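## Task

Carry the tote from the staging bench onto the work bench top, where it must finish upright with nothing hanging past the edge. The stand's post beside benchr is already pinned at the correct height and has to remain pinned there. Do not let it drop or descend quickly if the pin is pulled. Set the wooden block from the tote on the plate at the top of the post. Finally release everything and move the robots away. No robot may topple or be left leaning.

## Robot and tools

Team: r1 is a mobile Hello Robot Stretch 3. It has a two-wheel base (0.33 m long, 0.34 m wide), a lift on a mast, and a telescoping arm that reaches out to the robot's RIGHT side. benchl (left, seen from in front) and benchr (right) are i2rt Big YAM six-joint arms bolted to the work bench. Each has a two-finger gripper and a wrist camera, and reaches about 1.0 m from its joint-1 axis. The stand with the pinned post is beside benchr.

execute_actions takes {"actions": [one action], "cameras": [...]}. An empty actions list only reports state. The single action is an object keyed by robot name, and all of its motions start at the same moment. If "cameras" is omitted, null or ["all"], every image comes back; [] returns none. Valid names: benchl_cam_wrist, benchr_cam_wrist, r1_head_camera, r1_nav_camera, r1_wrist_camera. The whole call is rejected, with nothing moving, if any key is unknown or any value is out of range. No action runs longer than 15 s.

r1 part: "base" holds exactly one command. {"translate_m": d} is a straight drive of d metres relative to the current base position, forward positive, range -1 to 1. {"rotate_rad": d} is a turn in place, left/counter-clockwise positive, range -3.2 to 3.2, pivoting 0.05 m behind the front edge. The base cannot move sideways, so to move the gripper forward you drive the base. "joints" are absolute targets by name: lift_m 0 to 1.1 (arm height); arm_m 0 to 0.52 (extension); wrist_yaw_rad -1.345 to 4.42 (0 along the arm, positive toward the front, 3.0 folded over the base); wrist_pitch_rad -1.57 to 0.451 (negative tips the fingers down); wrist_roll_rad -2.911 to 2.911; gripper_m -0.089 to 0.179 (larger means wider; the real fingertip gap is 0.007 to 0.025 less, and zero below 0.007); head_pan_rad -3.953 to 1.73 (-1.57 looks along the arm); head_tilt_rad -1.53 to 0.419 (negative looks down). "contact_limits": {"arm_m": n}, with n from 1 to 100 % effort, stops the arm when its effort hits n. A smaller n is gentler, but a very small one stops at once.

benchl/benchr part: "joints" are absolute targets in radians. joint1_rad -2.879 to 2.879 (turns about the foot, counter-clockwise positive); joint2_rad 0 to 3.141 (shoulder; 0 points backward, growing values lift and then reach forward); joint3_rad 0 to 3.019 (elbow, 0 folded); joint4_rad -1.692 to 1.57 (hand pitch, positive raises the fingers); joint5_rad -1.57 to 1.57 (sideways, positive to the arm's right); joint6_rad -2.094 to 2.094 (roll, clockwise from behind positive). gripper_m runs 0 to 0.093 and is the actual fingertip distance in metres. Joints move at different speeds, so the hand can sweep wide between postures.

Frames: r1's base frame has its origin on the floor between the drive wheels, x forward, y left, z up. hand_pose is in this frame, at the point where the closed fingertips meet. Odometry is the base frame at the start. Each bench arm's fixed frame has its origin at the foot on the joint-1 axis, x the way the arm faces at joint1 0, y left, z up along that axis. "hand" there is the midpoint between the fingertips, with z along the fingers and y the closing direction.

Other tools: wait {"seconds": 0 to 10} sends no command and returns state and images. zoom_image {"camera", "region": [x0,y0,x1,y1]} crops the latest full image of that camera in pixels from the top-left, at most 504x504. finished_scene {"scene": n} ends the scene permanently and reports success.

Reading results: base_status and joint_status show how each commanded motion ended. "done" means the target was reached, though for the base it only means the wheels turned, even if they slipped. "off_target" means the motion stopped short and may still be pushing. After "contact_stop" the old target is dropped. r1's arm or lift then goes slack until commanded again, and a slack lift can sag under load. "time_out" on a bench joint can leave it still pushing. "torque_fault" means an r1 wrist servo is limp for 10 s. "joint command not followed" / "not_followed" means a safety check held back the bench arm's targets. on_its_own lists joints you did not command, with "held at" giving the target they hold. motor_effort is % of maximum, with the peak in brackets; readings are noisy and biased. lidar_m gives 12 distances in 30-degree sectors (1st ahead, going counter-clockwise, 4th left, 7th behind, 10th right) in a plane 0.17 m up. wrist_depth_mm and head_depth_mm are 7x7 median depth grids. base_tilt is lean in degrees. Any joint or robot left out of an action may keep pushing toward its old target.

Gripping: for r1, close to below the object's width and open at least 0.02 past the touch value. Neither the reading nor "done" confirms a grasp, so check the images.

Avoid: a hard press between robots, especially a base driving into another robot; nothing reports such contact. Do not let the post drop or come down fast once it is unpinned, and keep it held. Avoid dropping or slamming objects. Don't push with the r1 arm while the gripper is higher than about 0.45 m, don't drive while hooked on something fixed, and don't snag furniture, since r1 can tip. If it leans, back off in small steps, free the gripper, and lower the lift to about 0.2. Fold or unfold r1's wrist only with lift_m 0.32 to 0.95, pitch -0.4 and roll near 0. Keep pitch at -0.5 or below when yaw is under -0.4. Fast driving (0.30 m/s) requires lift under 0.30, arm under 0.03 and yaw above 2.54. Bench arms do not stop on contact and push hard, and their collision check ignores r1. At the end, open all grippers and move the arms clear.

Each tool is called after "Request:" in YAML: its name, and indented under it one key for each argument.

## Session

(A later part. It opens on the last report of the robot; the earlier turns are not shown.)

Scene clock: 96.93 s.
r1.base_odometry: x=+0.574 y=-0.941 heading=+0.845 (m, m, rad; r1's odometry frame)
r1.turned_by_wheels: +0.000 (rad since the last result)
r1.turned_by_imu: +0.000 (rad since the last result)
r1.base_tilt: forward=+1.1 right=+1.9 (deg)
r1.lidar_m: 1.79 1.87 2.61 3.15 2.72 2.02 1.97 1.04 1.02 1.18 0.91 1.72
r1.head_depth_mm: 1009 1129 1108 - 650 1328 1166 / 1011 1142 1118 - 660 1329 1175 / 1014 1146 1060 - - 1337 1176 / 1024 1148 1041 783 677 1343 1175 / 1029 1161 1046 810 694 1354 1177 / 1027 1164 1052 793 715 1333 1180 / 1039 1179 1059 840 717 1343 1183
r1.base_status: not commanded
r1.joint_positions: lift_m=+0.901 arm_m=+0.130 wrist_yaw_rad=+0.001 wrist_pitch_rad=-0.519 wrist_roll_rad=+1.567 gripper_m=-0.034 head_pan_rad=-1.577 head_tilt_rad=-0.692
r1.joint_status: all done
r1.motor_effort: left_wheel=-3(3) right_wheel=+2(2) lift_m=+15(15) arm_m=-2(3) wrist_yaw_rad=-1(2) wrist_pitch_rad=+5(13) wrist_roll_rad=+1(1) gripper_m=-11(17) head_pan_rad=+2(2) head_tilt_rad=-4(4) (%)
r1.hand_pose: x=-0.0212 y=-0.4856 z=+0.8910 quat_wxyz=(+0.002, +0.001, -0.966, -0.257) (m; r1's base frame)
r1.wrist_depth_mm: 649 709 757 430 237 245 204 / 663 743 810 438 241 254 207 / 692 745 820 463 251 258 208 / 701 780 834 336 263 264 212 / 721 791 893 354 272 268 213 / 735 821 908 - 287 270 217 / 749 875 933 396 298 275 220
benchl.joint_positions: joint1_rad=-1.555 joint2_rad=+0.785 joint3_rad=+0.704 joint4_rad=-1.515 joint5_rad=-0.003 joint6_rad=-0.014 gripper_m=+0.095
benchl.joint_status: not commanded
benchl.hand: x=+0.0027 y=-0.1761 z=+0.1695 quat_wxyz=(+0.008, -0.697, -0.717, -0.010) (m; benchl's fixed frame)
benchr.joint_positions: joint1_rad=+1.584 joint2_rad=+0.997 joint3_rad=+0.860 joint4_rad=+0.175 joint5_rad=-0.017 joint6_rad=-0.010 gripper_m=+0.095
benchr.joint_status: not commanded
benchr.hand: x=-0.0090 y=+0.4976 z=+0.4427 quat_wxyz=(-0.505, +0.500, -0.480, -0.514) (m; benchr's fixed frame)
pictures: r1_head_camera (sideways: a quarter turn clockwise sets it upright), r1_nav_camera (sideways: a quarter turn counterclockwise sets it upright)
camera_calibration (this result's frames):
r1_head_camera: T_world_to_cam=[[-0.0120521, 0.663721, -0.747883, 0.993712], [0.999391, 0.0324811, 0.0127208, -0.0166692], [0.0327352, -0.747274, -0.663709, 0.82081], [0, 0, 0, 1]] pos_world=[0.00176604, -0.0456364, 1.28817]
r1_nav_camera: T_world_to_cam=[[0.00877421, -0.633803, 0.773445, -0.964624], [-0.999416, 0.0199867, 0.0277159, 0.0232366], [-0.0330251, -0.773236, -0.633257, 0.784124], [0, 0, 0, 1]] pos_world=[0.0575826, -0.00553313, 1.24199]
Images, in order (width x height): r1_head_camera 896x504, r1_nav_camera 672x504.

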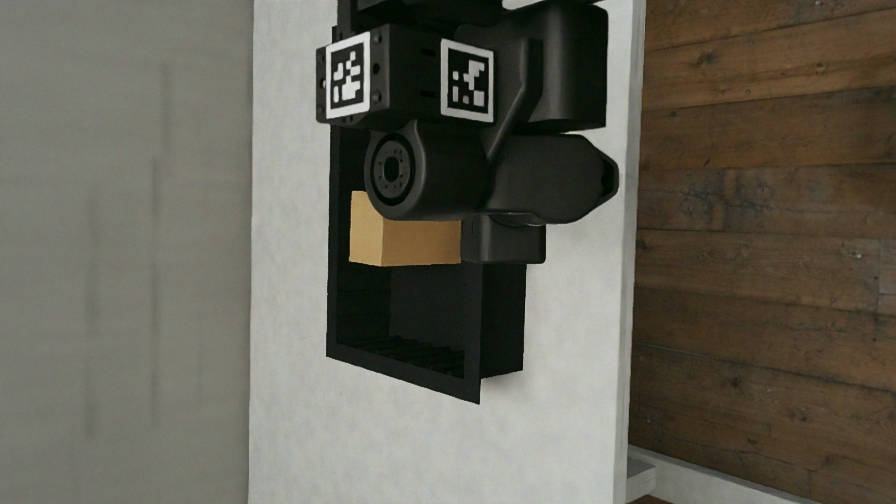

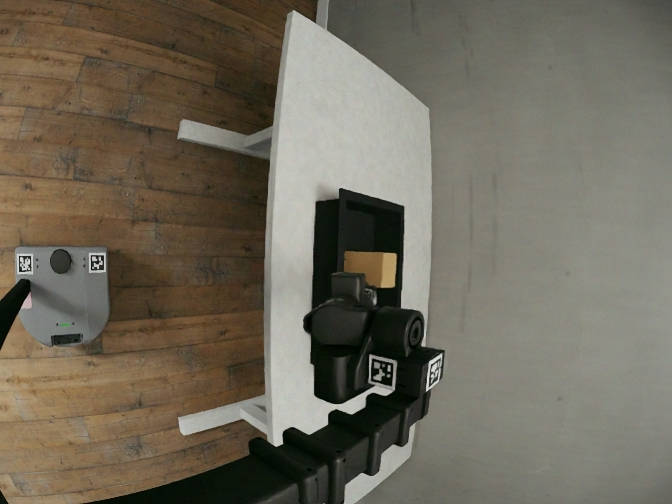

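Request:
execute_actions:
  actions:
    - {"r1":{"joints":{"gripper_m":0.07,"wrist_pitch_rad":-1.0,"lift_m":0.96,"arm_m":0.24}}}
  cameras: []

Request:
execute_actions:
  actions:
    - {"r1":{"joints":{"lift_m":0.89,"arm_m":0.25}}}
  cameras: ["r1_wrist_camera"]

Scene clock: 115.97 s.
r1.base_odometry: x=+0.574 y=-0.941 heading=+0.845 (m, m, rad; r1's odometry frame)
r1.turned_by_wheels: +0.000 (rad since the last result)
r1.turned_by_imu: +0.001 (rad since the last result)
r1.base_tilt: forward=+1.0 right=+2.0 (deg)
r1.lidar_m: 1.79 1.87 2.61 3.14 2.73 2.02 1.97 1.03 1.02 1.18 0.90 1.72
r1.head_depth_mm: 994 - 995 742 690 1321 1170 / 1001 - - 803 690 1349 1165 / 1021 - - 799 694 1339 1174 / 1024 1153 1081 776 693 1332 1170 / 1019 1155 1049 807 694 1341 1181 / 1029 1160 1049 793 711 1352 1176 / 1036 1172 1054 839 714 1337 1172
r1.base_status: not commanded
r1.joint_positions: lift_m=+0.959 arm_m=+0.240 wrist_yaw_rad=+0.001 wrist_pitch_rad=-1.002 wrist_roll_rad=+1.567 gripper_m=+0.070 head_pan_rad=-1.577 head_tilt_rad=-0.692
r1.joint_status: all done
r1.motor_effort: left_wheel=-3(2) right_wheel=+3(3) lift_m=+37(36) arm_m=+3(4) wrist_yaw_rad=-1(1) wrist_pitch_rad=+0(5) wrist_roll_rad=+1(1) gripper_m=-1(78) head_pan_rad=+2(2) head_tilt_rad=-4(4) (%)
r1.hand_pose: x=-0.0214 y=-0.5021 z=+0.8691 quat_wxyz=(+0.002, +0.001, -0.877, -0.481) (m; r1's base frame)
r1.wrist_depth_mm: 570 352 363 311 260 238 747 / 615 363 376 315 271 241 763 / 619 374 395 330 278 248 790 / 645 368 294 340 284 254 820 / 665 374 320 351 291 264 834 / 681 598 410 359 - 269 875 / 691 595 376 346 317 291 867
benchl.joint_positions: joint1_rad=-1.555 joint2_rad=+0.785 joint3_rad=+0.704 joint4_rad=-1.515 joint5_rad=-0.003 joint6_rad=-0.014 gripper_m=+0.095
benchl.joint_status: not commanded
benchl.hand: x=+0.0027 y=-0.1761 z=+0.1695 quat_wxyz=(+0.008, -0.697, -0.717, -0.010) (m; benchl's fixed frame)
benchr.joint_positions: joint1_rad=+1.584 joint2_rad=+0.997 joint3_rad=+0.860 joint4_rad=+0.175 joint5_rad=-0.017 joint6_rad=-0.010 gripper_m=+0.095
benchr.joint_status: not commanded
benchr.hand: x=-0.0090 y=+0.4976 z=+0.4427 quat_wxyz=(-0.505, +0.500, -0.480, -0.514) (m; benchr's fixed frame)
pictures: none
No camera images: the call's "cameras" was empty. Leave "cameras" out to get every camera's image.

Scene clock: 117.43 s.
r1.base_odometry: x=+0.574 y=-0.941 heading=+0.845 (m, m, rad; r1's odometry frame)
r1.turned_by_wheels: +0.000 (rad since the last result)
r1.turned_by_imu: +0.000 (rad since the last result)
r1.base_tilt: forward=+1.1 right=+1.9 (deg)
r1.lidar_m: 1.79 1.87 2.62 3.12 2.71 2.03 1.97 1.03 1.01 1.18 0.91 1.72
r1.head_depth_mm: 1009 1121 - 793 686 1335 1165 / 1014 1115 - 682 690 1332 1173 / 1009 1142 - 706 691 1332 1174 / 1025 1155 1050 741 694 1334 1170 / 1025 1157 1043 810 694 1340 1180 / 1031 1164 1051 793 710 1338 1172 / 1042 1177 1051 842 714 1343 1177
r1.base_status: not commanded
r1.joint_positions: lift_m=+0.891 arm_m=+0.250 wrist_yaw_rad=+0.001 wrist_pitch_rad=-1.003 wrist_roll_rad=+1.567 gripper_m=+0.070 head_pan_rad=-1.577 head_tilt_rad=-0.692
r1.joint_status: all done
r1.motor_effort: left_wheel=-2(2) right_wheel=+2(3) lift_m=+14(33) arm_m=+3(3) wrist_yaw_rad=-1(1) wrist_pitch_rad=+0(1) wrist_roll_rad=+1(1) gripper_m=+0(1) head_pan_rad=+3(2) head_tilt_rad=-4(4) (%)
r1.hand_pose: x=-0.0214 y=-0.5120 z=+0.8002 quat_wxyz=(+0.002, +0.001, -0.877, -0.481) (m; r1's base frame)
r1.wrist_depth_mm: 280 315 277 145 202 178 165 / 289 325 286 151 207 183 171 / 302 335 296 183 214 185 718 / 300 238 280 192 218 189 753 / 391 210 288 201 219 195 761 / 599 209 310 210 - 198 780 / 621 342 339 222 236 200 812
benchl.joint_positions: joint1_rad=-1.555 joint2_rad=+0.785 joint3_rad=+0.704 joint4_rad=-1.515 joint5_rad=-0.003 joint6_rad=-0.014 gripper_m=+0.095
benchl.joint_status: not commanded
benchl.hand: x=+0.0027 y=-0.1761 z=+0.1695 quat_wxyz=(+0.008, -0.697, -0.717, -0.010) (m; benchl's fixed frame)
benchr.joint_positions: joint1_rad=+1.584 joint2_rad=+0.997 joint3_rad=+0.860 joint4_rad=+0.175 joint5_rad=-0.017 joint6_rad=-0.010 gripper_m=+0.095
benchr.joint_status: not commanded
benchr.hand: x=-0.0090 y=+0.4976 z=+0.4427 quat_wxyz=(-0.505, +0.500, -0.480, -0.514) (m; benchr's fixed frame)
pictures: r1_wrist_camera
camera_calibration (this result's frames):
r1_wrist_camera: T_world_to_cam=[[-0.00914924, 0.844279, -0.535826, 0.86743], [0.976701, 0.122442, 0.17625, -0.0275714], [0.214412, -0.521729, -0.825728, 0.56353], [0, 0, 0, 1]] pos_world=[-0.0859621, -0.434967, 0.934973]
Images, in order (width x height): r1_wrist_camera 644x364.

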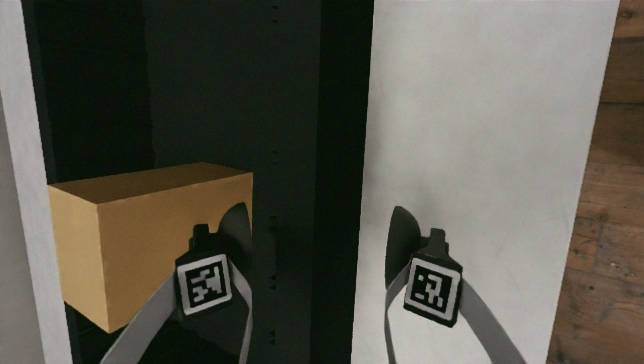

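Request:
execute_actions:
  actions:
    - {"r1":{"joints":{"gripper_m":-0.04}}}
  cameras: []

Request:
execute_actions:
  actions:
    - {"r1":{"joints":{"wrist_pitch_rad":-0.85,"arm_m":0.22,"lift_m":0.88}}}
  cameras: []

Request:
execute_actions:
  actions:
    - {"r1":{"joints":{"wrist_pitch_rad":-0.7,"arm_m":0.19,"lift_m":0.868}}}
  cameras: ["r1_wrist_camera","r1_nav_camera"]

Scene clock: 125.13 s.
r1.base_odometry: x=+0.574 y=-0.941 heading=+0.845 (m, m, rad; r1's odometry frame)
r1.turned_by_wheels: +0.000 (rad since the last result)
r1.turned_by_imu: +0.001 (rad since the last result)
r1.base_tilt: forward=+1.1 right=+2.0 (deg)
r1.lidar_m: 1.79 1.87 2.61 3.14 2.71 2.03 1.97 1.03 1.02 1.18 0.90 1.72
r1.head_depth_mm: 1005 1118 - 790 687 1329 1175 / 1007 1118 - 680 690 1332 1171 / 1012 1140 - - 689 1336 1175 / 1024 1145 1047 742 692 1333 1172 / 1027 1156 1042 806 692 1352 1177 / 1032 1167 1051 791 712 1344 1182 / 1032 1177 1054 842 717 1340 1184
r1.base_status: not commanded
r1.joint_positions: lift_m=+0.891 arm_m=+0.250 wrist_yaw_rad=+0.002 wrist_pitch_rad=-0.976 wrist_roll_rad=+1.567 gripper_m=-0.039 head_pan_rad=-1.577 head_tilt_rad=-0.692
r1.joint_status: all done
r1.motor_effort: left_wheel=-3(3) right_wheel=+2(3) lift_m=+13(13) arm_m=+2(3) wrist_yaw_rad=-2(2) wrist_pitch_rad=-7(8) wrist_roll_rad=+1(1) gripper_m=-21(99) head_pan_rad=+2(2) head_tilt_rad=-4(4) (%)
r1.hand_pose: x=-0.0213 y=-0.5183 z=+0.8035 quat_wxyz=(+0.002, +0.002, -0.883, -0.469) (m; r1's base frame)
r1.wrist_depth_mm: 285 318 284 173 201 180 161 / 397 328 297 152 209 184 165 / 535 335 306 156 216 188 172 / 567 234 280 161 221 192 178 / 612 209 253 160 226 196 725 / 626 216 252 165 224 200 776 / 666 339 341 225 247 204 780
benchl.joint_positions: joint1_rad=-1.555 joint2_rad=+0.785 joint3_rad=+0.704 joint4_rad=-1.515 joint5_rad=-0.003 joint6_rad=-0.014 gripper_m=+0.095
benchl.joint_status: not commanded
benchl.hand: x=+0.0027 y=-0.1761 z=+0.1695 quat_wxyz=(+0.008, -0.697, -0.717, -0.010) (m; benchl's fixed frame)
benchr.joint_positions: joint1_rad=+1.584 joint2_rad=+0.997 joint3_rad=+0.860 joint4_rad=+0.175 joint5_rad=-0.017 joint6_rad=-0.010 gripper_m=+0.095
benchr.joint_status: not commanded
benchr.hand: x=-0.0090 y=+0.4976 z=+0.4427 quat_wxyz=(-0.505, +0.500, -0.480, -0.514) (m; benchr's fixed frame)
pictures: none
No camera images: the call's "cameras" was empty. Leave "cameras" out to get every camera's image.

Scene clock: 126.33 s.
r1.base_odometry: x=+0.574 y=-0.941 heading=+0.845 (m, m, rad; r1's odometry frame)
r1.turned_by_wheels: +0.000 (rad since the last result)
r1.turned_by_imu: +0.000 (rad since the last result)
r1.base_tilt: forward=+1.0 right=+1.9 (deg)
r1.lidar_m: 1.79 1.87 2.61 3.13 2.72 2.02 1.97 1.03 1.01 1.18 0.90 1.73
r1.head_depth_mm: 1003 1128 - - 673 1326 1168 / 1015 1131 - - 692 1333 1170 / 1015 1146 1123 - 692 1342 1170 / 1020 1151 1046 754 693 1338 1171 / 1029 1158 1044 806 692 1339 1172 / 1033 1169 1053 791 714 1352 1175 / 1040 1174 1049 840 715 1338 1181
r1.base_status: not commanded
r1.joint_positions: lift_m=+0.881 arm_m=+0.220 wrist_yaw_rad=+0.002 wrist_pitch_rad=-0.863 wrist_roll_rad=+1.567 gripper_m=-0.039 head_pan_rad=-1.577 head_tilt_rad=-0.692
r1.joint_status: all done
r1.motor_effort: left_wheel=-3(2) right_wheel=+3(3) lift_m=+15(16) arm_m=-3(5) wrist_yaw_rad=-2(2) wrist_pitch_rad=+3(6) wrist_roll_rad=+1(1) gripper_m=-18(20) head_pan_rad=+2(2) head_tilt_rad=-4(4) (%)
r1.hand_pose: x=-0.0212 y=-0.5134 z=+0.8087 quat_wxyz=(+0.002, +0.001, -0.908, -0.419) (m; r1's base frame)
r1.wrist_depth_mm: 601 310 323 146 198 178 155 / 607 324 329 172 204 183 158 / 628 339 344 178 210 186 165 / 636 238 273 187 219 190 170 / 649 227 253 159 226 193 177 / 683 236 249 172 226 197 742 / 699 380 354 219 247 202 752
benchl.joint_positions: joint1_rad=-1.555 joint2_rad=+0.785 joint3_rad=+0.704 joint4_rad=-1.515 joint5_rad=-0.003 joint6_rad=-0.014 gripper_m=+0.095
benchl.joint_status: not commanded
benchl.hand: x=+0.0027 y=-0.1761 z=+0.1695 quat_wxyz=(+0.008, -0.697, -0.717, -0.010) (m; benchl's fixed frame)
benchr.joint_positions: joint1_rad=+1.584 joint2_rad=+0.997 joint3_rad=+0.860 joint4_rad=+0.175 joint5_rad=-0.017 joint6_rad=-0.010 gripper_m=+0.095
benchr.joint_status: not commanded
benchr.hand: x=-0.0090 y=+0.4976 z=+0.4427 quat_wxyz=(-0.505, +0.500, -0.480, -0.514) (m; benchr's fixed frame)
pictures: none
No camera images: the call's "cameras" was empty. Leave "cameras" out to get every camera's image.

Scene clock: 127.53 s.
r1.base_odometry: x=+0.574 y=-0.941 heading=+0.845 (m, m, rad; r1's odometry frame)
r1.turned_by_wheels: +0.000 (rad since the last result)
r1.turned_by_imu: +0.000 (rad since the last result)
r1.base_tilt: forward=+1.0 right=+2.0 (deg)
r1.lidar_m: 1.79 1.86 2.61 3.13 2.72 2.02 1.97 1.03 1.02 1.18 0.90 1.72
r1.head_depth_mm: 1012 1136 1091 - 671 1337 1167 / 1008 1137 1117 - 675 1331 1174 / 1013 1146 1079 - 673 1329 1172 / 1022 1149 1044 762 695 1338 1172 / 1030 1153 1054 807 692 1341 1177 / 1032 1163 1045 787 712 1348 1178 / 1030 1164 1049 842 713 1339 1178
r1.base_status: not commanded
r1.joint_positions: lift_m=+0.869 arm_m=+0.190 wrist_yaw_rad=+0.002 wrist_pitch_rad=-0.721 wrist_roll_rad=+1.567 gripper_m=-0.039 head_pan_rad=-1.577 head_tilt_rad=-0.692
r1.joint_status: all done
r1.motor_effort: left_wheel=-3(3) right_wheel=+3(3) lift_m=+14(22) arm_m=-3(3) wrist_yaw_rad=-2(2) wrist_pitch_rad=+6(12) wrist_roll_rad=+1(1) gripper_m=-17(19) head_pan_rad=+2(2) head_tilt_rad=-4(4) (%)
r1.hand_pose: x=-0.0212 y=-0.5117 z=+0.8198 quat_wxyz=(+0.002, +0.001, -0.936, -0.353) (m; r1's base frame)
r1.wrist_depth_mm: 612 650 349 160 189 182 156 / 626 664 363 166 197 186 157 / 627 681 374 174 208 189 160 / 657 702 267 181 218 194 163 / 664 737 253 - 225 196 164 / 681 769 258 165 235 201 171 / 711 813 364 207 238 204 178
benchl.joint_positions: joint1_rad=-1.555 joint2_rad=+0.785 joint3_rad=+0.704 joint4_rad=-1.515 joint5_rad=-0.003 joint6_rad=-0.014 gripper_m=+0.095
benchl.joint_status: not commanded
benchl.hand: x=+0.0027 y=-0.1761 z=+0.1695 quat_wxyz=(+0.008, -0.697, -0.717, -0.010) (m; benchl's fixed frame)
benchr.joint_positions: joint1_rad=+1.584 joint2_rad=+0.997 joint3_rad=+0.860 joint4_rad=+0.175 joint5_rad=-0.017 joint6_rad=-0.010 gripper_m=+0.095
benchr.joint_status: not commanded
benchr.hand: x=-0.0090 y=+0.4976 z=+0.4427 quat_wxyz=(-0.505, +0.500, -0.480, -0.514) (m; benchr's fixed frame)
pictures: r1_nav_camera (sideways: a quarter turn counterclockwise sets it upright), r1_wrist_camera
camera_calibration (this result's frames):
r1_nav_camera: T_world_to_cam=[[0.00877421, -0.633803, 0.773445, -0.964624], [-0.999416, 0.0199867, 0.0277159, 0.0232366], [-0.0330251, -0.773236, -0.633258, 0.784124], [0, 0, 0, 1]] pos_world=[0.0575826, -0.00553312, 1.24199]
r1_wrist_camera: T_world_to_cam=[[-0.00960039, 0.661693, -0.749714, 0.95961], [0.976514, 0.167588, 0.135407, 0.0253121], [0.215241, -0.730806, -0.647761, 0.326975], [0, 0, 0, 1]] pos_world=[-0.0858835, -0.400253, 0.927807]
Images, in order (width x height): r1_nav_camera 672x504, r1_wrist_camera 644x364.

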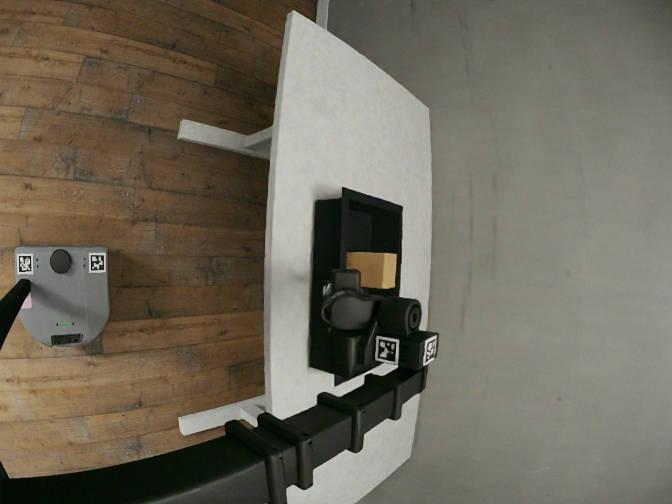

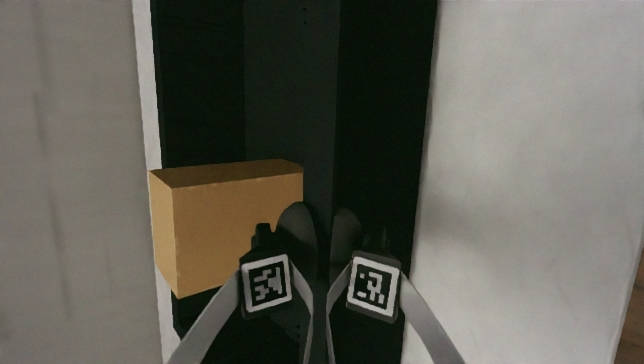

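Request:
execute_actions:
  actions:
    - {"r1":{"joints":{"gripper_m":0.06,"lift_m":0.97}}}
  cameras: []

Request:
execute_actions:
  actions:
    - {"r1":{"joints":{"wrist_pitch_rad":-1.25,"arm_m":0.305,"lift_m":1.0}}}
  cameras: []

Request:
execute_actions:
  actions:
    - {"r1":{"joints":{"lift_m":0.895,"arm_m":0.315}}}
  cameras: ["r1_wrist_camera"]

Scene clock: 146.83 s.
r1.base_odometry: x=+0.574 y=-0.941 heading=+0.845 (m, m, rad; r1's odometry frame)
r1.turned_by_wheels: +0.000 (rad since the last result)
r1.turned_by_imu: +0.001 (rad since the last result)
r1.base_tilt: forward=+1.0 right=+1.9 (deg)
r1.lidar_m: 1.79 1.87 2.61 3.13 2.72 2.03 1.96 1.03 1.02 1.18 0.90 1.72
r1.head_depth_mm: 1001 - - 729 687 1333 1175 / 996 - - 803 688 1340 1165 / 1014 1091 - 749 690 1335 1168 / 1020 1148 1085 770 694 1345 1180 / 1026 1156 1045 809 691 1339 1177 / 1027 1167 1049 774 710 1337 1181 / 1036 1173 1054 839 714 1343 1179
r1.base_status: not commanded
r1.joint_positions: lift_m=+0.969 arm_m=+0.190 wrist_yaw_rad=+0.002 wrist_pitch_rad=-0.715 wrist_roll_rad=+1.567 gripper_m=+0.060 head_pan_rad=-1.577 head_tilt_rad=-0.692
r1.joint_status: all done
r1.motor_effort: left_wheel=-3(3) right_wheel=+2(3) lift_m=+38(36) arm_m=-2(2) wrist_yaw_rad=-2(2) wrist_pitch_rad=+4(10) wrist_roll_rad=+1(1) gripper_m=+0(80) head_pan_rad=+2(2) head_tilt_rad=-4(4) (%)
r1.hand_pose: x=-0.0212 y=-0.5127 z=+0.9217 quat_wxyz=(+0.002, +0.001, -0.937, -0.350) (m; r1's base frame)
r1.wrist_depth_mm: 614 702 620 420 336 259 234 / 624 717 632 423 343 266 239 / 632 734 664 441 355 276 240 / 646 735 696 320 353 285 245 / 663 771 783 336 268 295 250 / 685 789 - 456 - 301 252 / 699 781 815 397 336 302 261
benchl.joint_positions: joint1_rad=-1.555 joint2_rad=+0.785 joint3_rad=+0.704 joint4_rad=-1.515 joint5_rad=-0.003 joint6_rad=-0.014 gripper_m=+0.095
benchl.joint_status: not commanded
benchl.hand: x=+0.0027 y=-0.1761 z=+0.1695 quat_wxyz=(+0.008, -0.697, -0.717, -0.010) (m; benchl's fixed frame)
benchr.joint_positions: joint1_rad=+1.584 joint2_rad=+0.997 joint3_rad=+0.860 joint4_rad=+0.175 joint5_rad=-0.017 joint6_rad=-0.010 gripper_m=+0.095
benchr.joint_status: not commanded
benchr.hand: x=-0.0090 y=+0.4976 z=+0.4427 quat_wxyz=(-0.505, +0.500, -0.480, -0.514) (m; benchr's fixed frame)
pictures: none
No camera images: the call's "cameras" was empty. Leave "cameras" out to get every camera's image.

Scene clock: 148.93 s.
r1.base_odometry: x=+0.574 y=-0.941 heading=+0.845 (m, m, rad; r1's odometry frame)
r1.turned_by_wheels: +0.000 (rad since the last result)
r1.turned_by_imu: +0.000 (rad since the last result)
r1.base_tilt: forward=+1.0 right=+1.9 (deg)
r1.lidar_m: 1.79 1.87 2.61 3.15 2.71 2.03 1.97 1.03 1.02 1.18 0.90 1.72
r1.head_depth_mm: - 1148 1009 748 688 1326 1173 / - - 854 824 688 1323 1165 / - - 878 803 692 1344 1172 / 1020 1152 864 757 692 1342 1173 / 1025 1156 1044 809 694 1337 1173 / 1035 1169 1047 773 712 1342 1175 / 1047 1171 1054 835 716 1333 1185
r1.base_status: not commanded
r1.joint_positions: lift_m=+0.999 arm_m=+0.305 wrist_yaw_rad=+0.001 wrist_pitch_rad=-1.247 wrist_roll_rad=+1.567 gripper_m=+0.060 head_pan_rad=-1.577 head_tilt_rad=-0.692
r1.joint_status: all done
r1.motor_effort: left_wheel=-3(2) right_wheel=+3(3) lift_m=+37(39) arm_m=+3(4) wrist_yaw_rad=-1(2) wrist_pitch_rad=-2(2) wrist_roll_rad=+1(1) gripper_m=+0(0) head_pan_rad=+3(3) head_tilt_rad=-4(4) (%)
r1.hand_pose: x=-0.0215 y=-0.5080 z=+0.8874 quat_wxyz=(+0.002, +0.001, -0.811, -0.584) (m; r1's base frame)
r1.wrist_depth_mm: 356 353 338 308 286 277 847 / 366 361 351 320 297 284 - / 450 364 357 327 303 916 - / 462 265 303 339 311 991 910 / 477 262 260 352 316 999 933 / 506 362 - 361 - - 923 / 532 356 370 362 344 - 976
benchl.joint_positions: joint1_rad=-1.555 joint2_rad=+0.785 joint3_rad=+0.704 joint4_rad=-1.515 joint5_rad=-0.003 joint6_rad=-0.014 gripper_m=+0.095
benchl.joint_status: not commanded
benchl.hand: x=+0.0027 y=-0.1761 z=+0.1695 quat_wxyz=(+0.008, -0.697, -0.717, -0.010) (m; benchl's fixed frame)
benchr.joint_positions: joint1_rad=+1.584 joint2_rad=+0.997 joint3_rad=+0.860 joint4_rad=+0.175 joint5_rad=-0.017 joint6_rad=-0.010 gripper_m=+0.095
benchr.joint_status: not commanded
benchr.hand: x=-0.0090 y=+0.4976 z=+0.4427 quat_wxyz=(-0.505, +0.500, -0.480, -0.514) (m; benchr's fixed frame)
pictures: none
No camera images: the call's "cameras" was empty. Leave "cameras" out to get every camera's image.

Scene clock: 150.73 s.
r1.base_odometry: x=+0.574 y=-0.941 heading=+0.845 (m, m, rad; r1's odometry frame)
r1.turned_by_wheels: +0.000 (rad since the last result)
r1.turned_by_imu: +0.000 (rad since the last result)
r1.base_tilt: forward=+1.1 right=+1.9 (deg)
r1.lidar_m: 1.78 1.86 2.61 3.14 2.71 2.03 1.97 1.03 1.02 1.18 0.90 1.72
r1.head_depth_mm: 999 1107 - 802 684 1333 1175 / 1009 1094 - 800 691 1328 1166 / 1009 1105 - 800 690 1337 1164 / 1024 1143 1078 789 691 1337 1174 / 1021 1162 1039 808 695 1338 1170 / 1033 1163 1050 776 714 1341 1174 / 1036 1174 1055 837 715 1328 1182
r1.base_status: not commanded
r1.joint_positions: lift_m=+0.896 arm_m=+0.315 wrist_yaw_rad=+0.001 wrist_pitch_rad=-1.248 wrist_roll_rad=+1.567 gripper_m=+0.060 head_pan_rad=-1.577 head_tilt_rad=-0.692
r1.joint_status: all done
r1.motor_effort: left_wheel=-3(3) right_wheel=+3(3) lift_m=+13(32) arm_m=+3(2) wrist_yaw_rad=-1(1) wrist_pitch_rad=+0(1) wrist_roll_rad=+1(1) gripper_m=+0(0) head_pan_rad=+2(1) head_tilt_rad=-4(4) (%)
r1.hand_pose: x=-0.0215 y=-0.5179 z=+0.7836 quat_wxyz=(+0.002, +0.001, -0.811, -0.585) (m; r1's base frame)
r1.wrist_depth_mm: 260 246 222 121 192 179 745 / 271 254 230 126 198 183 783 / 280 263 241 130 202 188 799 / 268 226 242 134 208 193 792 / 152 184 240 139 210 201 828 / 151 185 - 145 - 208 864 / 154 186 275 234 229 220 892
benchl.joint_positions: joint1_rad=-1.555 joint2_rad=+0.785 joint3_rad=+0.704 joint4_rad=-1.515 joint5_rad=-0.003 joint6_rad=-0.014 gripper_m=+0.095
benchl.joint_status: not commanded
benchl.hand: x=+0.0027 y=-0.1761 z=+0.1695 quat_wxyz=(+0.008, -0.697, -0.717, -0.010) (m; benchl's fixed frame)
benchr.joint_positions: joint1_rad=+1.584 joint2_rad=+0.997 joint3_rad=+0.860 joint4_rad=+0.175 joint5_rad=-0.017 joint6_rad=-0.010 gripper_m=+0.095
benchr.joint_status: not commanded
benchr.hand: x=-0.0090 y=+0.4976 z=+0.4427 quat_wxyz=(-0.505, +0.500, -0.480, -0.514) (m; benchr's fixed frame)
pictures: r1_wrist_camera
camera_calibration (this result's frames):
r1_wrist_camera: T_world_to_cam=[[-0.00906908, 0.949054, -0.314984, 0.744731], [0.976762, 0.0758631, 0.200454, -0.0669409], [0.214137, -0.305847, -0.927687, 0.738448], [0, 0, 0, 1]] pos_world=[-0.0859897, -0.475859, 0.933046]
Images, in order (width x height): r1_wrist_camera 644x364.

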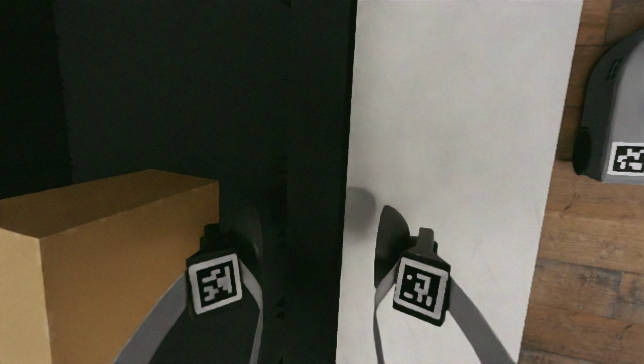

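Request:
execute_actions:
  actions:
    - {"r1":{"joints":{"gripper_m":-0.05}}}
  cameras: ["r1_head_camera","r1_wrist_camera"]

Request:
execute_actions:
  actions:
    - {"r1":{"joints":{"wrist_pitch_rad":-1.0,"arm_m":0.256,"lift_m":0.885}}}
  cameras: ["r1_head_camera","r1_wrist_camera"]

Scene clock: 180.57 s.
r1.base_odometry: x=+0.574 y=-0.941 heading=+0.845 (m, m, rad; r1's odometry frame)
r1.turned_by_wheels: +0.000 (rad since the last result)
r1.turned_by_imu: +0.001 (rad since the last result)
r1.base_tilt: forward=+1.1 right=+1.9 (deg)
r1.lidar_m: 1.79 1.87 2.62 3.15 2.72 2.02 1.97 1.03 1.02 1.18 0.90 1.72
r1.head_depth_mm: 1004 1101 - 802 688 1328 1167 / 1015 1094 - 798 689 1330 1175 / 1019 1107 - 801 692 1341 1163 / 1019 1144 1084 789 692 1336 1172 / 1031 1159 1050 809 694 1336 1181 / 1037 1159 1052 772 715 1346 1177 / 1042 1169 1050 838 716 1347 1179
r1.base_status: not commanded
r1.joint_positions: lift_m=+0.896 arm_m=+0.315 wrist_yaw_rad=+0.004 wrist_pitch_rad=-1.245 wrist_roll_rad=+1.567 gripper_m=-0.049 head_pan_rad=-1.577 head_tilt_rad=-0.692
r1.joint_status: all done
r1.motor_effort: left_wheel=-2(2) right_wheel=+3(3) lift_m=+15(15) arm_m=+2(3) wrist_yaw_rad=-4(4) wrist_pitch_rad=-2(5) wrist_roll_rad=+1(1) gripper_m=-23(99) head_pan_rad=+2(1) head_tilt_rad=-4(4) (%)
r1.hand_pose: x=-0.0213 y=-0.5186 z=+0.7836 quat_wxyz=(+0.003, +0.002, -0.812, -0.584) (m; r1's base frame)
r1.wrist_depth_mm: 262 246 223 120 192 178 750 / 269 255 231 124 197 182 476 / 276 268 238 128 202 187 786 / 262 222 241 132 209 191 824 / 147 179 244 135 214 200 819 / 146 185 240 140 215 208 868 / 151 189 275 193 230 216 880
benchl.joint_positions: joint1_rad=-1.555 joint2_rad=+0.785 joint3_rad=+0.704 joint4_rad=-1.515 joint5_rad=-0.003 joint6_rad=-0.014 gripper_m=+0.095
benchl.joint_status: not commanded
benchl.hand: x=+0.0027 y=-0.1761 z=+0.1695 quat_wxyz=(+0.008, -0.697, -0.717, -0.010) (m; benchl's fixed frame)
benchr.joint_positions: joint1_rad=+1.584 joint2_rad=+0.997 joint3_rad=+0.860 joint4_rad=+0.175 joint5_rad=-0.017 joint6_rad=-0.010 gripper_m=+0.095
benchr.joint_status: not commanded
benchr.hand: x=-0.0090 y=+0.4976 z=+0.4427 quat_wxyz=(-0.505, +0.500, -0.480, -0.514) (m; benchr's fixed frame)
pictures: r1_head_camera (sideways: a quarter turn clockwise sets it upright), r1_wrist_camera
camera_calibration (this result's frames):
r1_head_camera: T_world_to_cam=[[-0.0120521, 0.663721, -0.747883, 0.993712], [0.999391, 0.0324811, 0.0127208, -0.0166692], [0.0327352, -0.747274, -0.663709, 0.82081], [0, 0, 0, 1]] pos_world=[0.00176604, -0.0456364, 1.28817]
r1_wrist_camera: T_world_to_cam=[[-0.0119196, 0.948186, -0.317494, 0.746939], [0.976527, 0.0793295, 0.200254, -0.0651206], [0.215064, -0.307654, -0.926874, 0.736687], [0, 0, 0, 1]] pos_world=[-0.0859398, -0.476426, 0.933006]
Images, in order (width x height): r1_head_camera 896x504, r1_wrist_camera 644x364.

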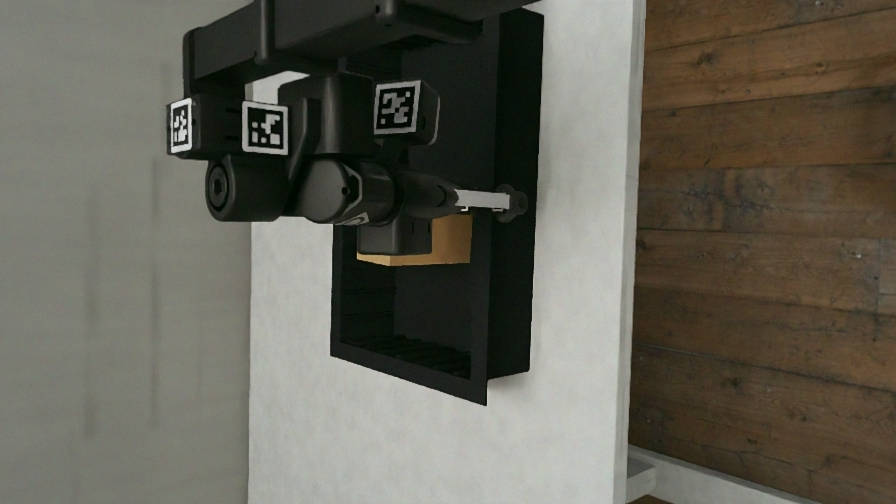

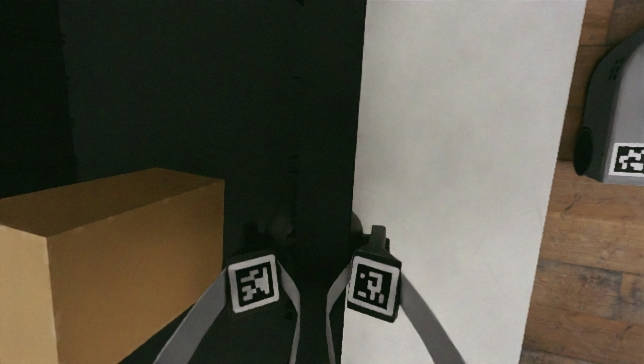

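Scene clock: 182.13 s.
r1.base_odometry: x=+0.574 y=-0.941 heading=+0.845 (m, m, rad; r1's odometry frame)
r1.turned_by_wheels: +0.000 (rad since the last result)
r1.turned_by_imu: +0.000 (rad since the last result)
r1.base_tilt: forward=+1.0 right=+1.9 (deg)
r1.lidar_m: 1.79 1.87 2.60 3.14 2.72 2.02 1.97 1.03 1.02 1.18 0.91 1.72
r1.head_depth_mm: 1003 1124 - 800 672 1330 1166 / 1011 1123 - 709 675 1332 1168 / 1013 1143 - - 679 1342 1172 / 1023 1155 1043 783 693 1332 1184 / 1026 1160 1047 810 696 1344 1175 / 1030 1166 1047 790 713 1329 1177 / 1036 1168 1046 837 714 1341 1188
r1.base_status: not commanded
r1.joint_positions: lift_m=+0.885 arm_m=+0.256 wrist_yaw_rad=+0.002 wrist_pitch_rad=-1.043 wrist_roll_rad=+1.568 gripper_m=-0.043 head_pan_rad=-1.577 head_tilt_rad=-0.692
r1.joint_status: all done
r1.on_its_own: gripper_m is held at -0.044, not at your -0.050, by its stall guard, which is still easing
r1.motor_effort: left_wheel=-2(2) right_wheel=+3(2) lift_m=+16(19) arm_m=-2(4) wrist_yaw_rad=-2(4) wrist_pitch_rad=+12(13) wrist_roll_rad=+1(1) gripper_m=-21(23) head_pan_rad=+1(2) head_tilt_rad=-4(4) (%)
r1.hand_pose: x=-0.0213 y=-0.5091 z=+0.7905 quat_wxyz=(+0.002, +0.002, -0.867, -0.499) (m; r1's base frame)
r1.wrist_depth_mm: 251 290 253 216 185 171 163 / 257 297 262 221 191 175 717 / 266 306 271 131 198 179 749 / 263 197 241 135 204 184 745 / 185 178 230 138 210 186 781 / 198 184 228 143 211 193 819 / 315 313 310 185 227 201 819
benchl.joint_positions: joint1_rad=-1.555 joint2_rad=+0.785 joint3_rad=+0.704 joint4_rad=-1.515 joint5_rad=-0.003 joint6_rad=-0.014 gripper_m=+0.095
benchl.joint_status: not commanded
benchl.hand: x=+0.0027 y=-0.1761 z=+0.1695 quat_wxyz=(+0.008, -0.697, -0.717, -0.010) (m; benchl's fixed frame)
benchr.joint_positions: joint1_rad=+1.584 joint2_rad=+0.997 joint3_rad=+0.860 joint4_rad=+0.175 joint5_rad=-0.017 joint6_rad=-0.010 gripper_m=+0.095
benchr.joint_status: not commanded
benchr.hand: x=-0.0090 y=+0.4976 z=+0.4427 quat_wxyz=(-0.505, +0.500, -0.480, -0.514) (m; benchr's fixed frame)
pictures: r1_head_camera (sideways: a quarter turn clockwise sets it upright), r1_wrist_camera
camera_calibration (this result's frames):
r1_head_camera: T_world_to_cam=[[-0.0120521, 0.663721, -0.747883, 0.993712], [0.999391, 0.0324812, 0.0127208, -0.0166692], [0.0327352, -0.747274, -0.663709, 0.82081], [0, 0, 0, 1]] pos_world=[0.00176605, -0.0456364, 1.28817]
r1_wrist_camera: T_world_to_cam=[[-0.00967052, 0.86522, -0.501299, 0.843211], [0.976578, 0.115934, 0.181258, -0.0335992], [0.214946, -0.487804, -0.846076, 0.590352], [0, 0, 0, 1]] pos_world=[-0.0859272, -0.437692, 0.928274]
Images, in order (width x height): r1_head_camera 896x504, r1_wrist_camera 644x364.

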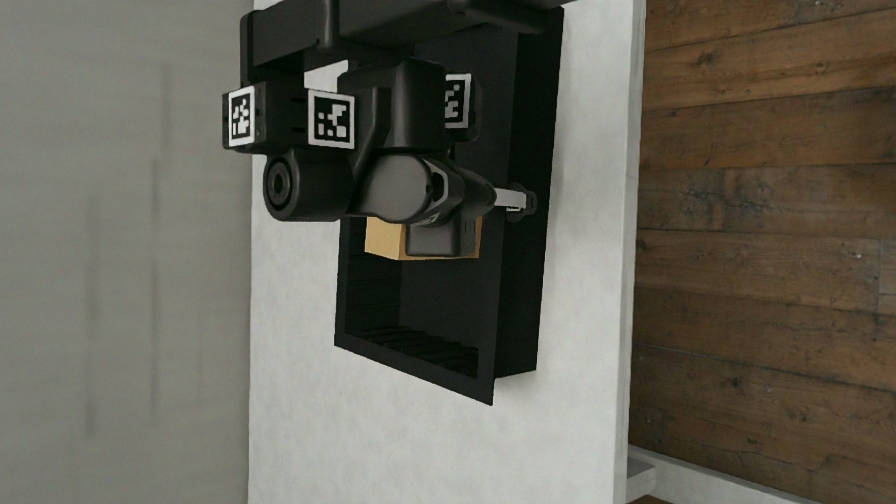

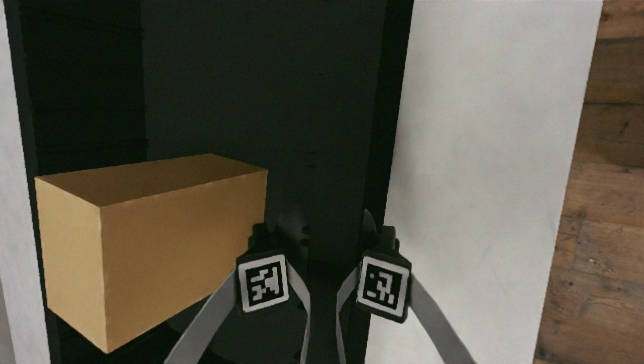

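Request:
execute_actions:
  actions:
    - {"r1":{"joints":{"wrist_pitch_rad":-0.75,"arm_m":0.195,"lift_m":0.85,"gripper_m":-0.04}}}
  cameras: ["r1_head_camera","r1_wrist_camera"]

Scene clock: 186.27 s.
r1.base_odometry: x=+0.574 y=-0.941 heading=+0.845 (m, m, rad; r1's odometry frame)
r1.turned_by_wheels: +0.000 (rad since the last result)
r1.turned_by_imu: +0.001 (rad since the last result)
r1.base_tilt: forward=+1.1 right=+1.9 (deg)
r1.lidar_m: 1.79 1.87 2.61 3.15 2.71 2.02 1.97 1.03 1.02 1.18 0.90 1.72
r1.head_depth_mm: 1001 1125 1075 - 674 1330 1173 / 1009 1136 1075 - 667 1334 1169 / 1013 1148 954 - 675 1338 1165 / 1013 1146 844 764 675 1350 1167 / 1021 1149 851 776 693 1349 1183 / 1031 1160 1049 772 716 1341 1177 / 1042 1178 1056 842 714 1342 1180
r1.base_status: not commanded
r1.joint_positions: lift_m=+0.851 arm_m=+0.195 wrist_yaw_rad=+0.001 wrist_pitch_rad=-0.791 wrist_roll_rad=+1.568 gripper_m=-0.039 head_pan_rad=-1.577 head_tilt_rad=-0.692
r1.joint_status: all done
r1.motor_effort: left_wheel=-2(3) right_wheel=+2(3) lift_m=+14(15) arm_m=-3(2) wrist_yaw_rad=-2(2) wrist_pitch_rad=+11(21) wrist_roll_rad=+1(1) gripper_m=-20(25) head_pan_rad=+2(2) head_tilt_rad=-4(4) (%)
r1.hand_pose: x=-0.0213 y=-0.5031 z=+0.7899 quat_wxyz=(+0.002, +0.001, -0.923, -0.386) (m; r1's base frame)
r1.wrist_depth_mm: 251 289 255 123 179 158 137 / 259 299 262 126 184 162 142 / 268 309 273 130 192 165 147 / 267 202 242 135 200 168 152 / 188 179 231 138 204 171 689 / 246 185 226 144 201 175 729 / 487 317 314 207 226 178 743
benchl.joint_positions: joint1_rad=-1.555 joint2_rad=+0.785 joint3_rad=+0.704 joint4_rad=-1.515 joint5_rad=-0.003 joint6_rad=-0.014 gripper_m=+0.095
benchl.joint_status: not commanded
benchl.hand: x=+0.0027 y=-0.1761 z=+0.1695 quat_wxyz=(+0.008, -0.697, -0.717, -0.010) (m; benchl's fixed frame)
benchr.joint_positions: joint1_rad=+1.584 joint2_rad=+0.997 joint3_rad=+0.860 joint4_rad=+0.175 joint5_rad=-0.017 joint6_rad=-0.010 gripper_m=+0.095
benchr.joint_status: not commanded
benchr.hand: x=-0.0090 y=+0.4976 z=+0.4427 quat_wxyz=(-0.505, +0.500, -0.480, -0.514) (m; benchr's fixed frame)
pictures: r1_head_camera (sideways: a quarter turn clockwise sets it upright), r1_wrist_camera
camera_calibration (this result's frames):
r1_head_camera: T_world_to_cam=[[-0.0120521, 0.663722, -0.747883, 0.993712], [0.999391, 0.0324811, 0.0127208, -0.0166693], [0.0327352, -0.747274, -0.663709, 0.82081], [0, 0, 0, 1]] pos_world=[0.00176604, -0.0456364, 1.28817]
r1_wrist_camera: T_world_to_cam=[[-0.00902502, 0.712611, -0.701502, 0.919111], [0.97657, 0.157125, 0.147049, 0.0135204], [0.215012, -0.683738, -0.697332, 0.376729], [0, 0, 0, 1]] pos_world=[-0.0859098, -0.399509, 0.905475]
Images, in order (width x height): r1_head_camera 896x504, r1_wrist_camera 644x364.

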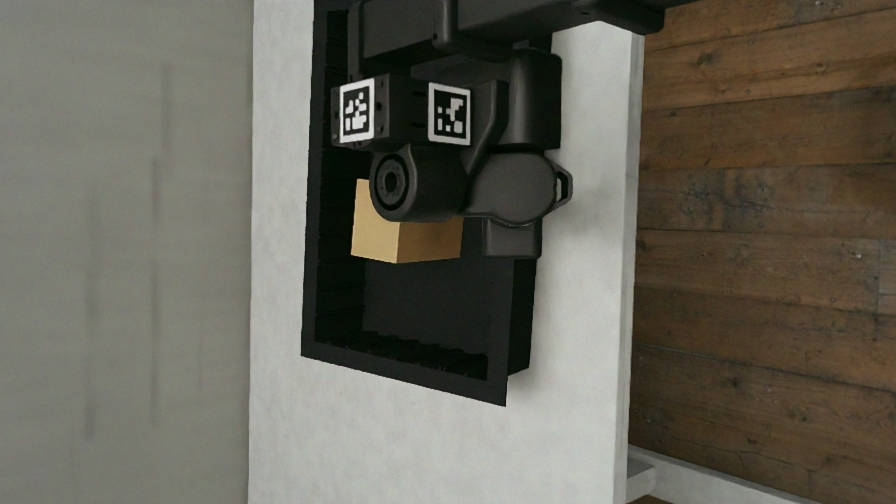

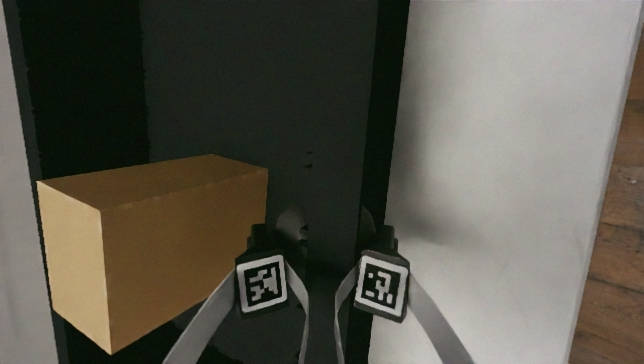

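Request:
execute_actions:
  actions:
    - {"r1":{"joints":{"wrist_pitch_rad":-0.92,"lift_m":0.95}}}
  cameras: ["r1_head_camera","r1_wrist_camera"]

Scene clock: 195.67 s.
r1.base_odometry: x=+0.574 y=-0.941 heading=+0.845 (m, m, rad; r1's odometry frame)
r1.turned_by_wheels: +0.000 (rad since the last result)
r1.turned_by_imu: +0.001 (rad since the last result)
r1.base_tilt: forward=+1.1 right=+1.9 (deg)
r1.lidar_m: 1.79 1.87 2.62 3.14 2.71 2.02 1.97 1.03 1.01 1.18 0.90 1.72
r1.head_depth_mm: 1006 1075 - 700 642 1324 1167 / 1013 - - 699 650 1337 1167 / 1020 1117 - - 659 1336 1179 / 1019 1149 1040 695 664 1348 1174 / 1028 1160 1042 743 671 1343 1184 / 1032 1167 1057 650 714 1345 1176 / 1033 1177 1057 842 716 1345 1175
r1.base_status: not commanded
r1.joint_positions: lift_m=+0.949 arm_m=+0.195 wrist_yaw_rad=+0.001 wrist_pitch_rad=-0.988 wrist_roll_rad=+1.568 gripper_m=-0.039 head_pan_rad=-1.577 head_tilt_rad=-0.692
r1.joint_status: wrist_pitch_rad off_target (ended at -0.988, target -0.920); the others done
r1.motor_effort: left_wheel=-3(3) right_wheel=+3(3) lift_m=+42(42) arm_m=-2(3) wrist_yaw_rad=-1(2) wrist_pitch_rad=+19(22) wrist_roll_rad=+1(1) gripper_m=-23(23) head_pan_rad=+3(1) head_tilt_rad=-4(4) (%)
r1.hand_pose: x=-0.0214 y=-0.4609 z=+0.8606 quat_wxyz=(+0.002, +0.001, -0.880, -0.474) (m; r1's base frame)
r1.wrist_depth_mm: 579 292 285 234 176 244 756 / 626 303 292 239 186 849 784 / 637 309 303 244 204 847 805 / 658 194 234 251 264 889 814 / 689 187 225 140 277 913 827 / 712 194 223 147 282 939 850 / 741 323 327 206 299 988 855
benchl.joint_positions: joint1_rad=-1.555 joint2_rad=+0.785 joint3_rad=+0.704 joint4_rad=-1.515 joint5_rad=-0.003 joint6_rad=-0.014 gripper_m=+0.095
benchl.joint_status: not commanded
benchl.hand: x=+0.0027 y=-0.1761 z=+0.1695 quat_wxyz=(+0.008, -0.697, -0.717, -0.010) (m; benchl's fixed frame)
benchr.joint_positions: joint1_rad=+1.584 joint2_rad=+0.997 joint3_rad=+0.860 joint4_rad=+0.175 joint5_rad=-0.017 joint6_rad=-0.010 gripper_m=+0.095
benchr.joint_status: not commanded
benchr.hand: x=-0.0090 y=+0.4976 z=+0.4427 quat_wxyz=(-0.505, +0.500, -0.480, -0.514) (m; benchr's fixed frame)
pictures: r1_head_camera (sideways: a quarter turn clockwise sets it upright), r1_wrist_camera
camera_calibration (this result's frames):
r1_head_camera: T_world_to_cam=[[-0.0120519, 0.663722, -0.747883, 0.993712], [0.999391, 0.0324809, 0.0127208, -0.0166693], [0.032735, -0.747274, -0.663709, 0.82081], [0, 0, 0, 1]] pos_world=[0.00176603, -0.0456364, 1.28817]
r1_wrist_camera: T_world_to_cam=[[-0.00860818, 0.835964, -0.548717, 0.863968], [0.976707, 0.124684, 0.174633, -0.042041], [0.214403, -0.534432, -0.817566, 0.627161], [0, 0, 0, 1]] pos_world=[-0.0859661, -0.381829, 0.99416]
Images, in order (width x height): r1_head_camera 896x504, r1_wrist_camera 644x364.

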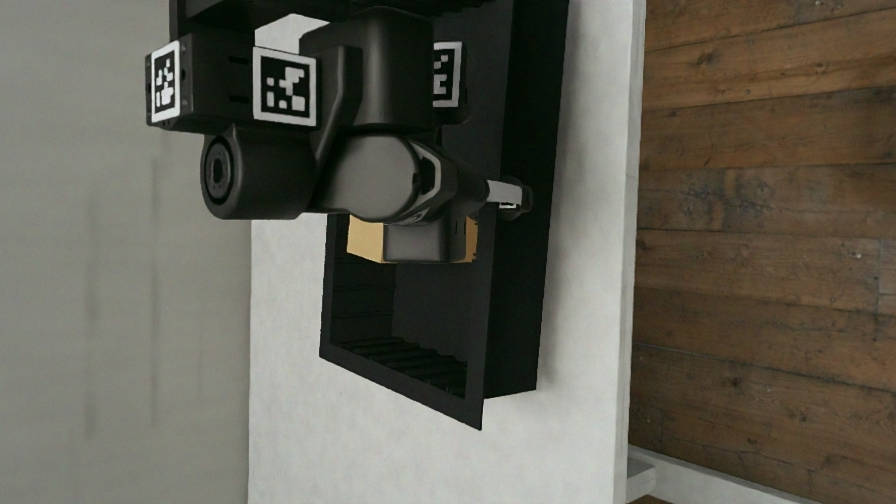

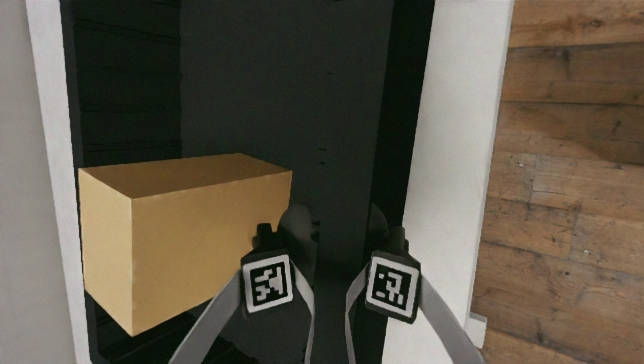

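Lifted but sagged; pitch up more.

Request:
execute_actions:
  actions:
    - {"r1":{"joints":{"wrist_pitch_rad":-0.7,"lift_m":0.98}}}
  cameras: ["r1_head_camera","r1_wrist_camera"]

Scene clock: 203.53 s.
r1.base_odometry: x=+0.574 y=-0.941 heading=+0.845 (m, m, rad; r1's odometry frame)
r1.turned_by_wheels: +0.000 (rad since the last result)
r1.turned_by_imu: +0.001 (rad since the last result)
r1.base_tilt: forward=+1.1 right=+1.9 (deg)
r1.lidar_m: 1.79 1.87 2.60 3.13 2.71 2.02 1.97 1.03 1.02 1.18 0.91 1.72
r1.head_depth_mm: 987 - - 780 676 1343 1168 / 993 - - 821 689 1340 1171 / 1018 - - 801 688 1342 1176 / 1022 1148 1081 786 692 1332 1180 / 1030 1162 1014 800 691 1352 1176 / 1029 1157 1051 789 714 1350 1186 / 1042 1173 1056 836 718 1341 1179
r1.base_status: not commanded
r1.joint_positions: lift_m=+0.979 arm_m=+0.195 wrist_yaw_rad=-0.001 wrist_pitch_rad=-0.716 wrist_roll_rad=+1.571 gripper_m=-0.039 head_pan_rad=-1.577 head_tilt_rad=-0.693
r1.joint_status: all done
r1.motor_effort: left_wheel=-2(4) right_wheel=+2(5) lift_m=+37(44) arm_m=+1(2) wrist_yaw_rad=+0(3) wrist_pitch_rad=+4(26) wrist_roll_rad=-1(1) gripper_m=-14(24) head_pan_rad=+3(2) head_tilt_rad=-4(4) (%)
r1.hand_pose: x=-0.0216 y=-0.5174 z=+0.9317 quat_wxyz=(+0.000, +0.000, -0.937, -0.351) (m; r1's base frame)
r1.wrist_depth_mm: 606 701 636 405 345 244 243 / 614 702 674 424 354 260 243 / 638 731 687 421 364 277 249 / 644 768 723 344 368 290 251 / 667 758 768 - 384 307 257 / 679 807 850 - 298 312 261 / 705 815 762 400 360 322 268
benchl.joint_positions: joint1_rad=-1.555 joint2_rad=+0.785 joint3_rad=+0.704 joint4_rad=-1.515 joint5_rad=-0.003 joint6_rad=-0.014 gripper_m=+0.095
benchl.joint_status: not commanded
benchl.hand: x=+0.0027 y=-0.1761 z=+0.1695 quat_wxyz=(+0.008, -0.697, -0.717, -0.010) (m; benchl's fixed frame)
benchr.joint_positions: joint1_rad=+1.584 joint2_rad=+0.997 joint3_rad=+0.860 joint4_rad=+0.175 joint5_rad=-0.017 joint6_rad=-0.010 gripper_m=+0.095
benchr.joint_status: not commanded
benchr.hand: x=-0.0090 y=+0.4976 z=+0.4427 quat_wxyz=(-0.505, +0.500, -0.480, -0.514) (m; benchr's fixed frame)
pictures: r1_head_camera (sideways: a quarter turn clockwise sets it upright), r1_wrist_camera
camera_calibration (this result's frames):
r1_head_camera: T_world_to_cam=[[-0.0121129, 0.664267, -0.747398, 0.99308], [0.999388, 0.0325682, 0.0127489, -0.0167058], [0.0328101, -0.746786, -0.664255, 0.82152], [0, 0, 0, 1]] pos_world=[0.0017705, -0.0456268, 1.28814]
r1_wrist_camera: T_world_to_cam=[[-0.00461813, 0.657754, -0.753219, 1.04856], [0.976935, 0.163773, 0.137026, 0.00805763], [0.213486, -0.735213, -0.643339, 0.388947], [0, 0, 0, 1]] pos_world=[-0.0860643, -0.405055, 1.03892]
Images, in order (width x height): r1_head_camera 896x504, r1_wrist_camera 644x364.

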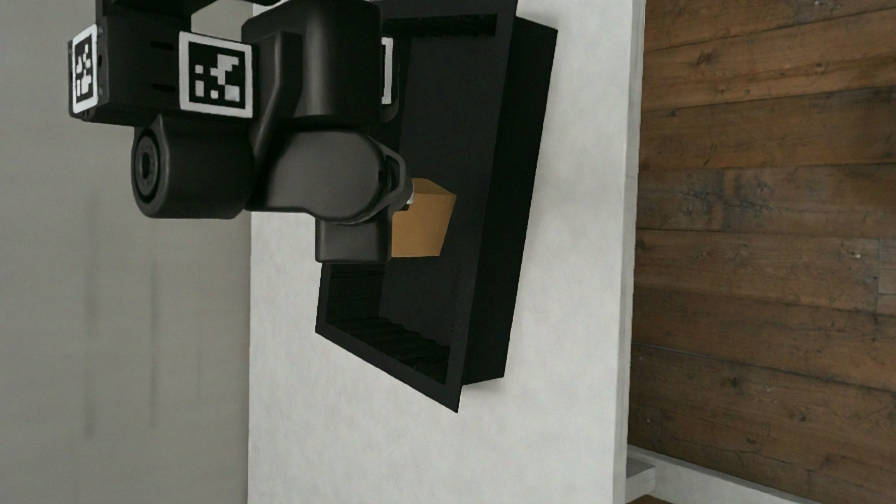

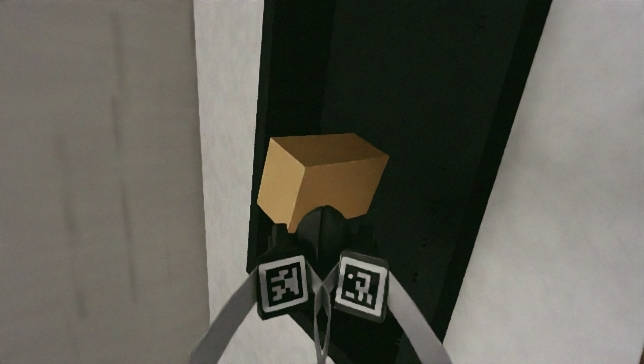

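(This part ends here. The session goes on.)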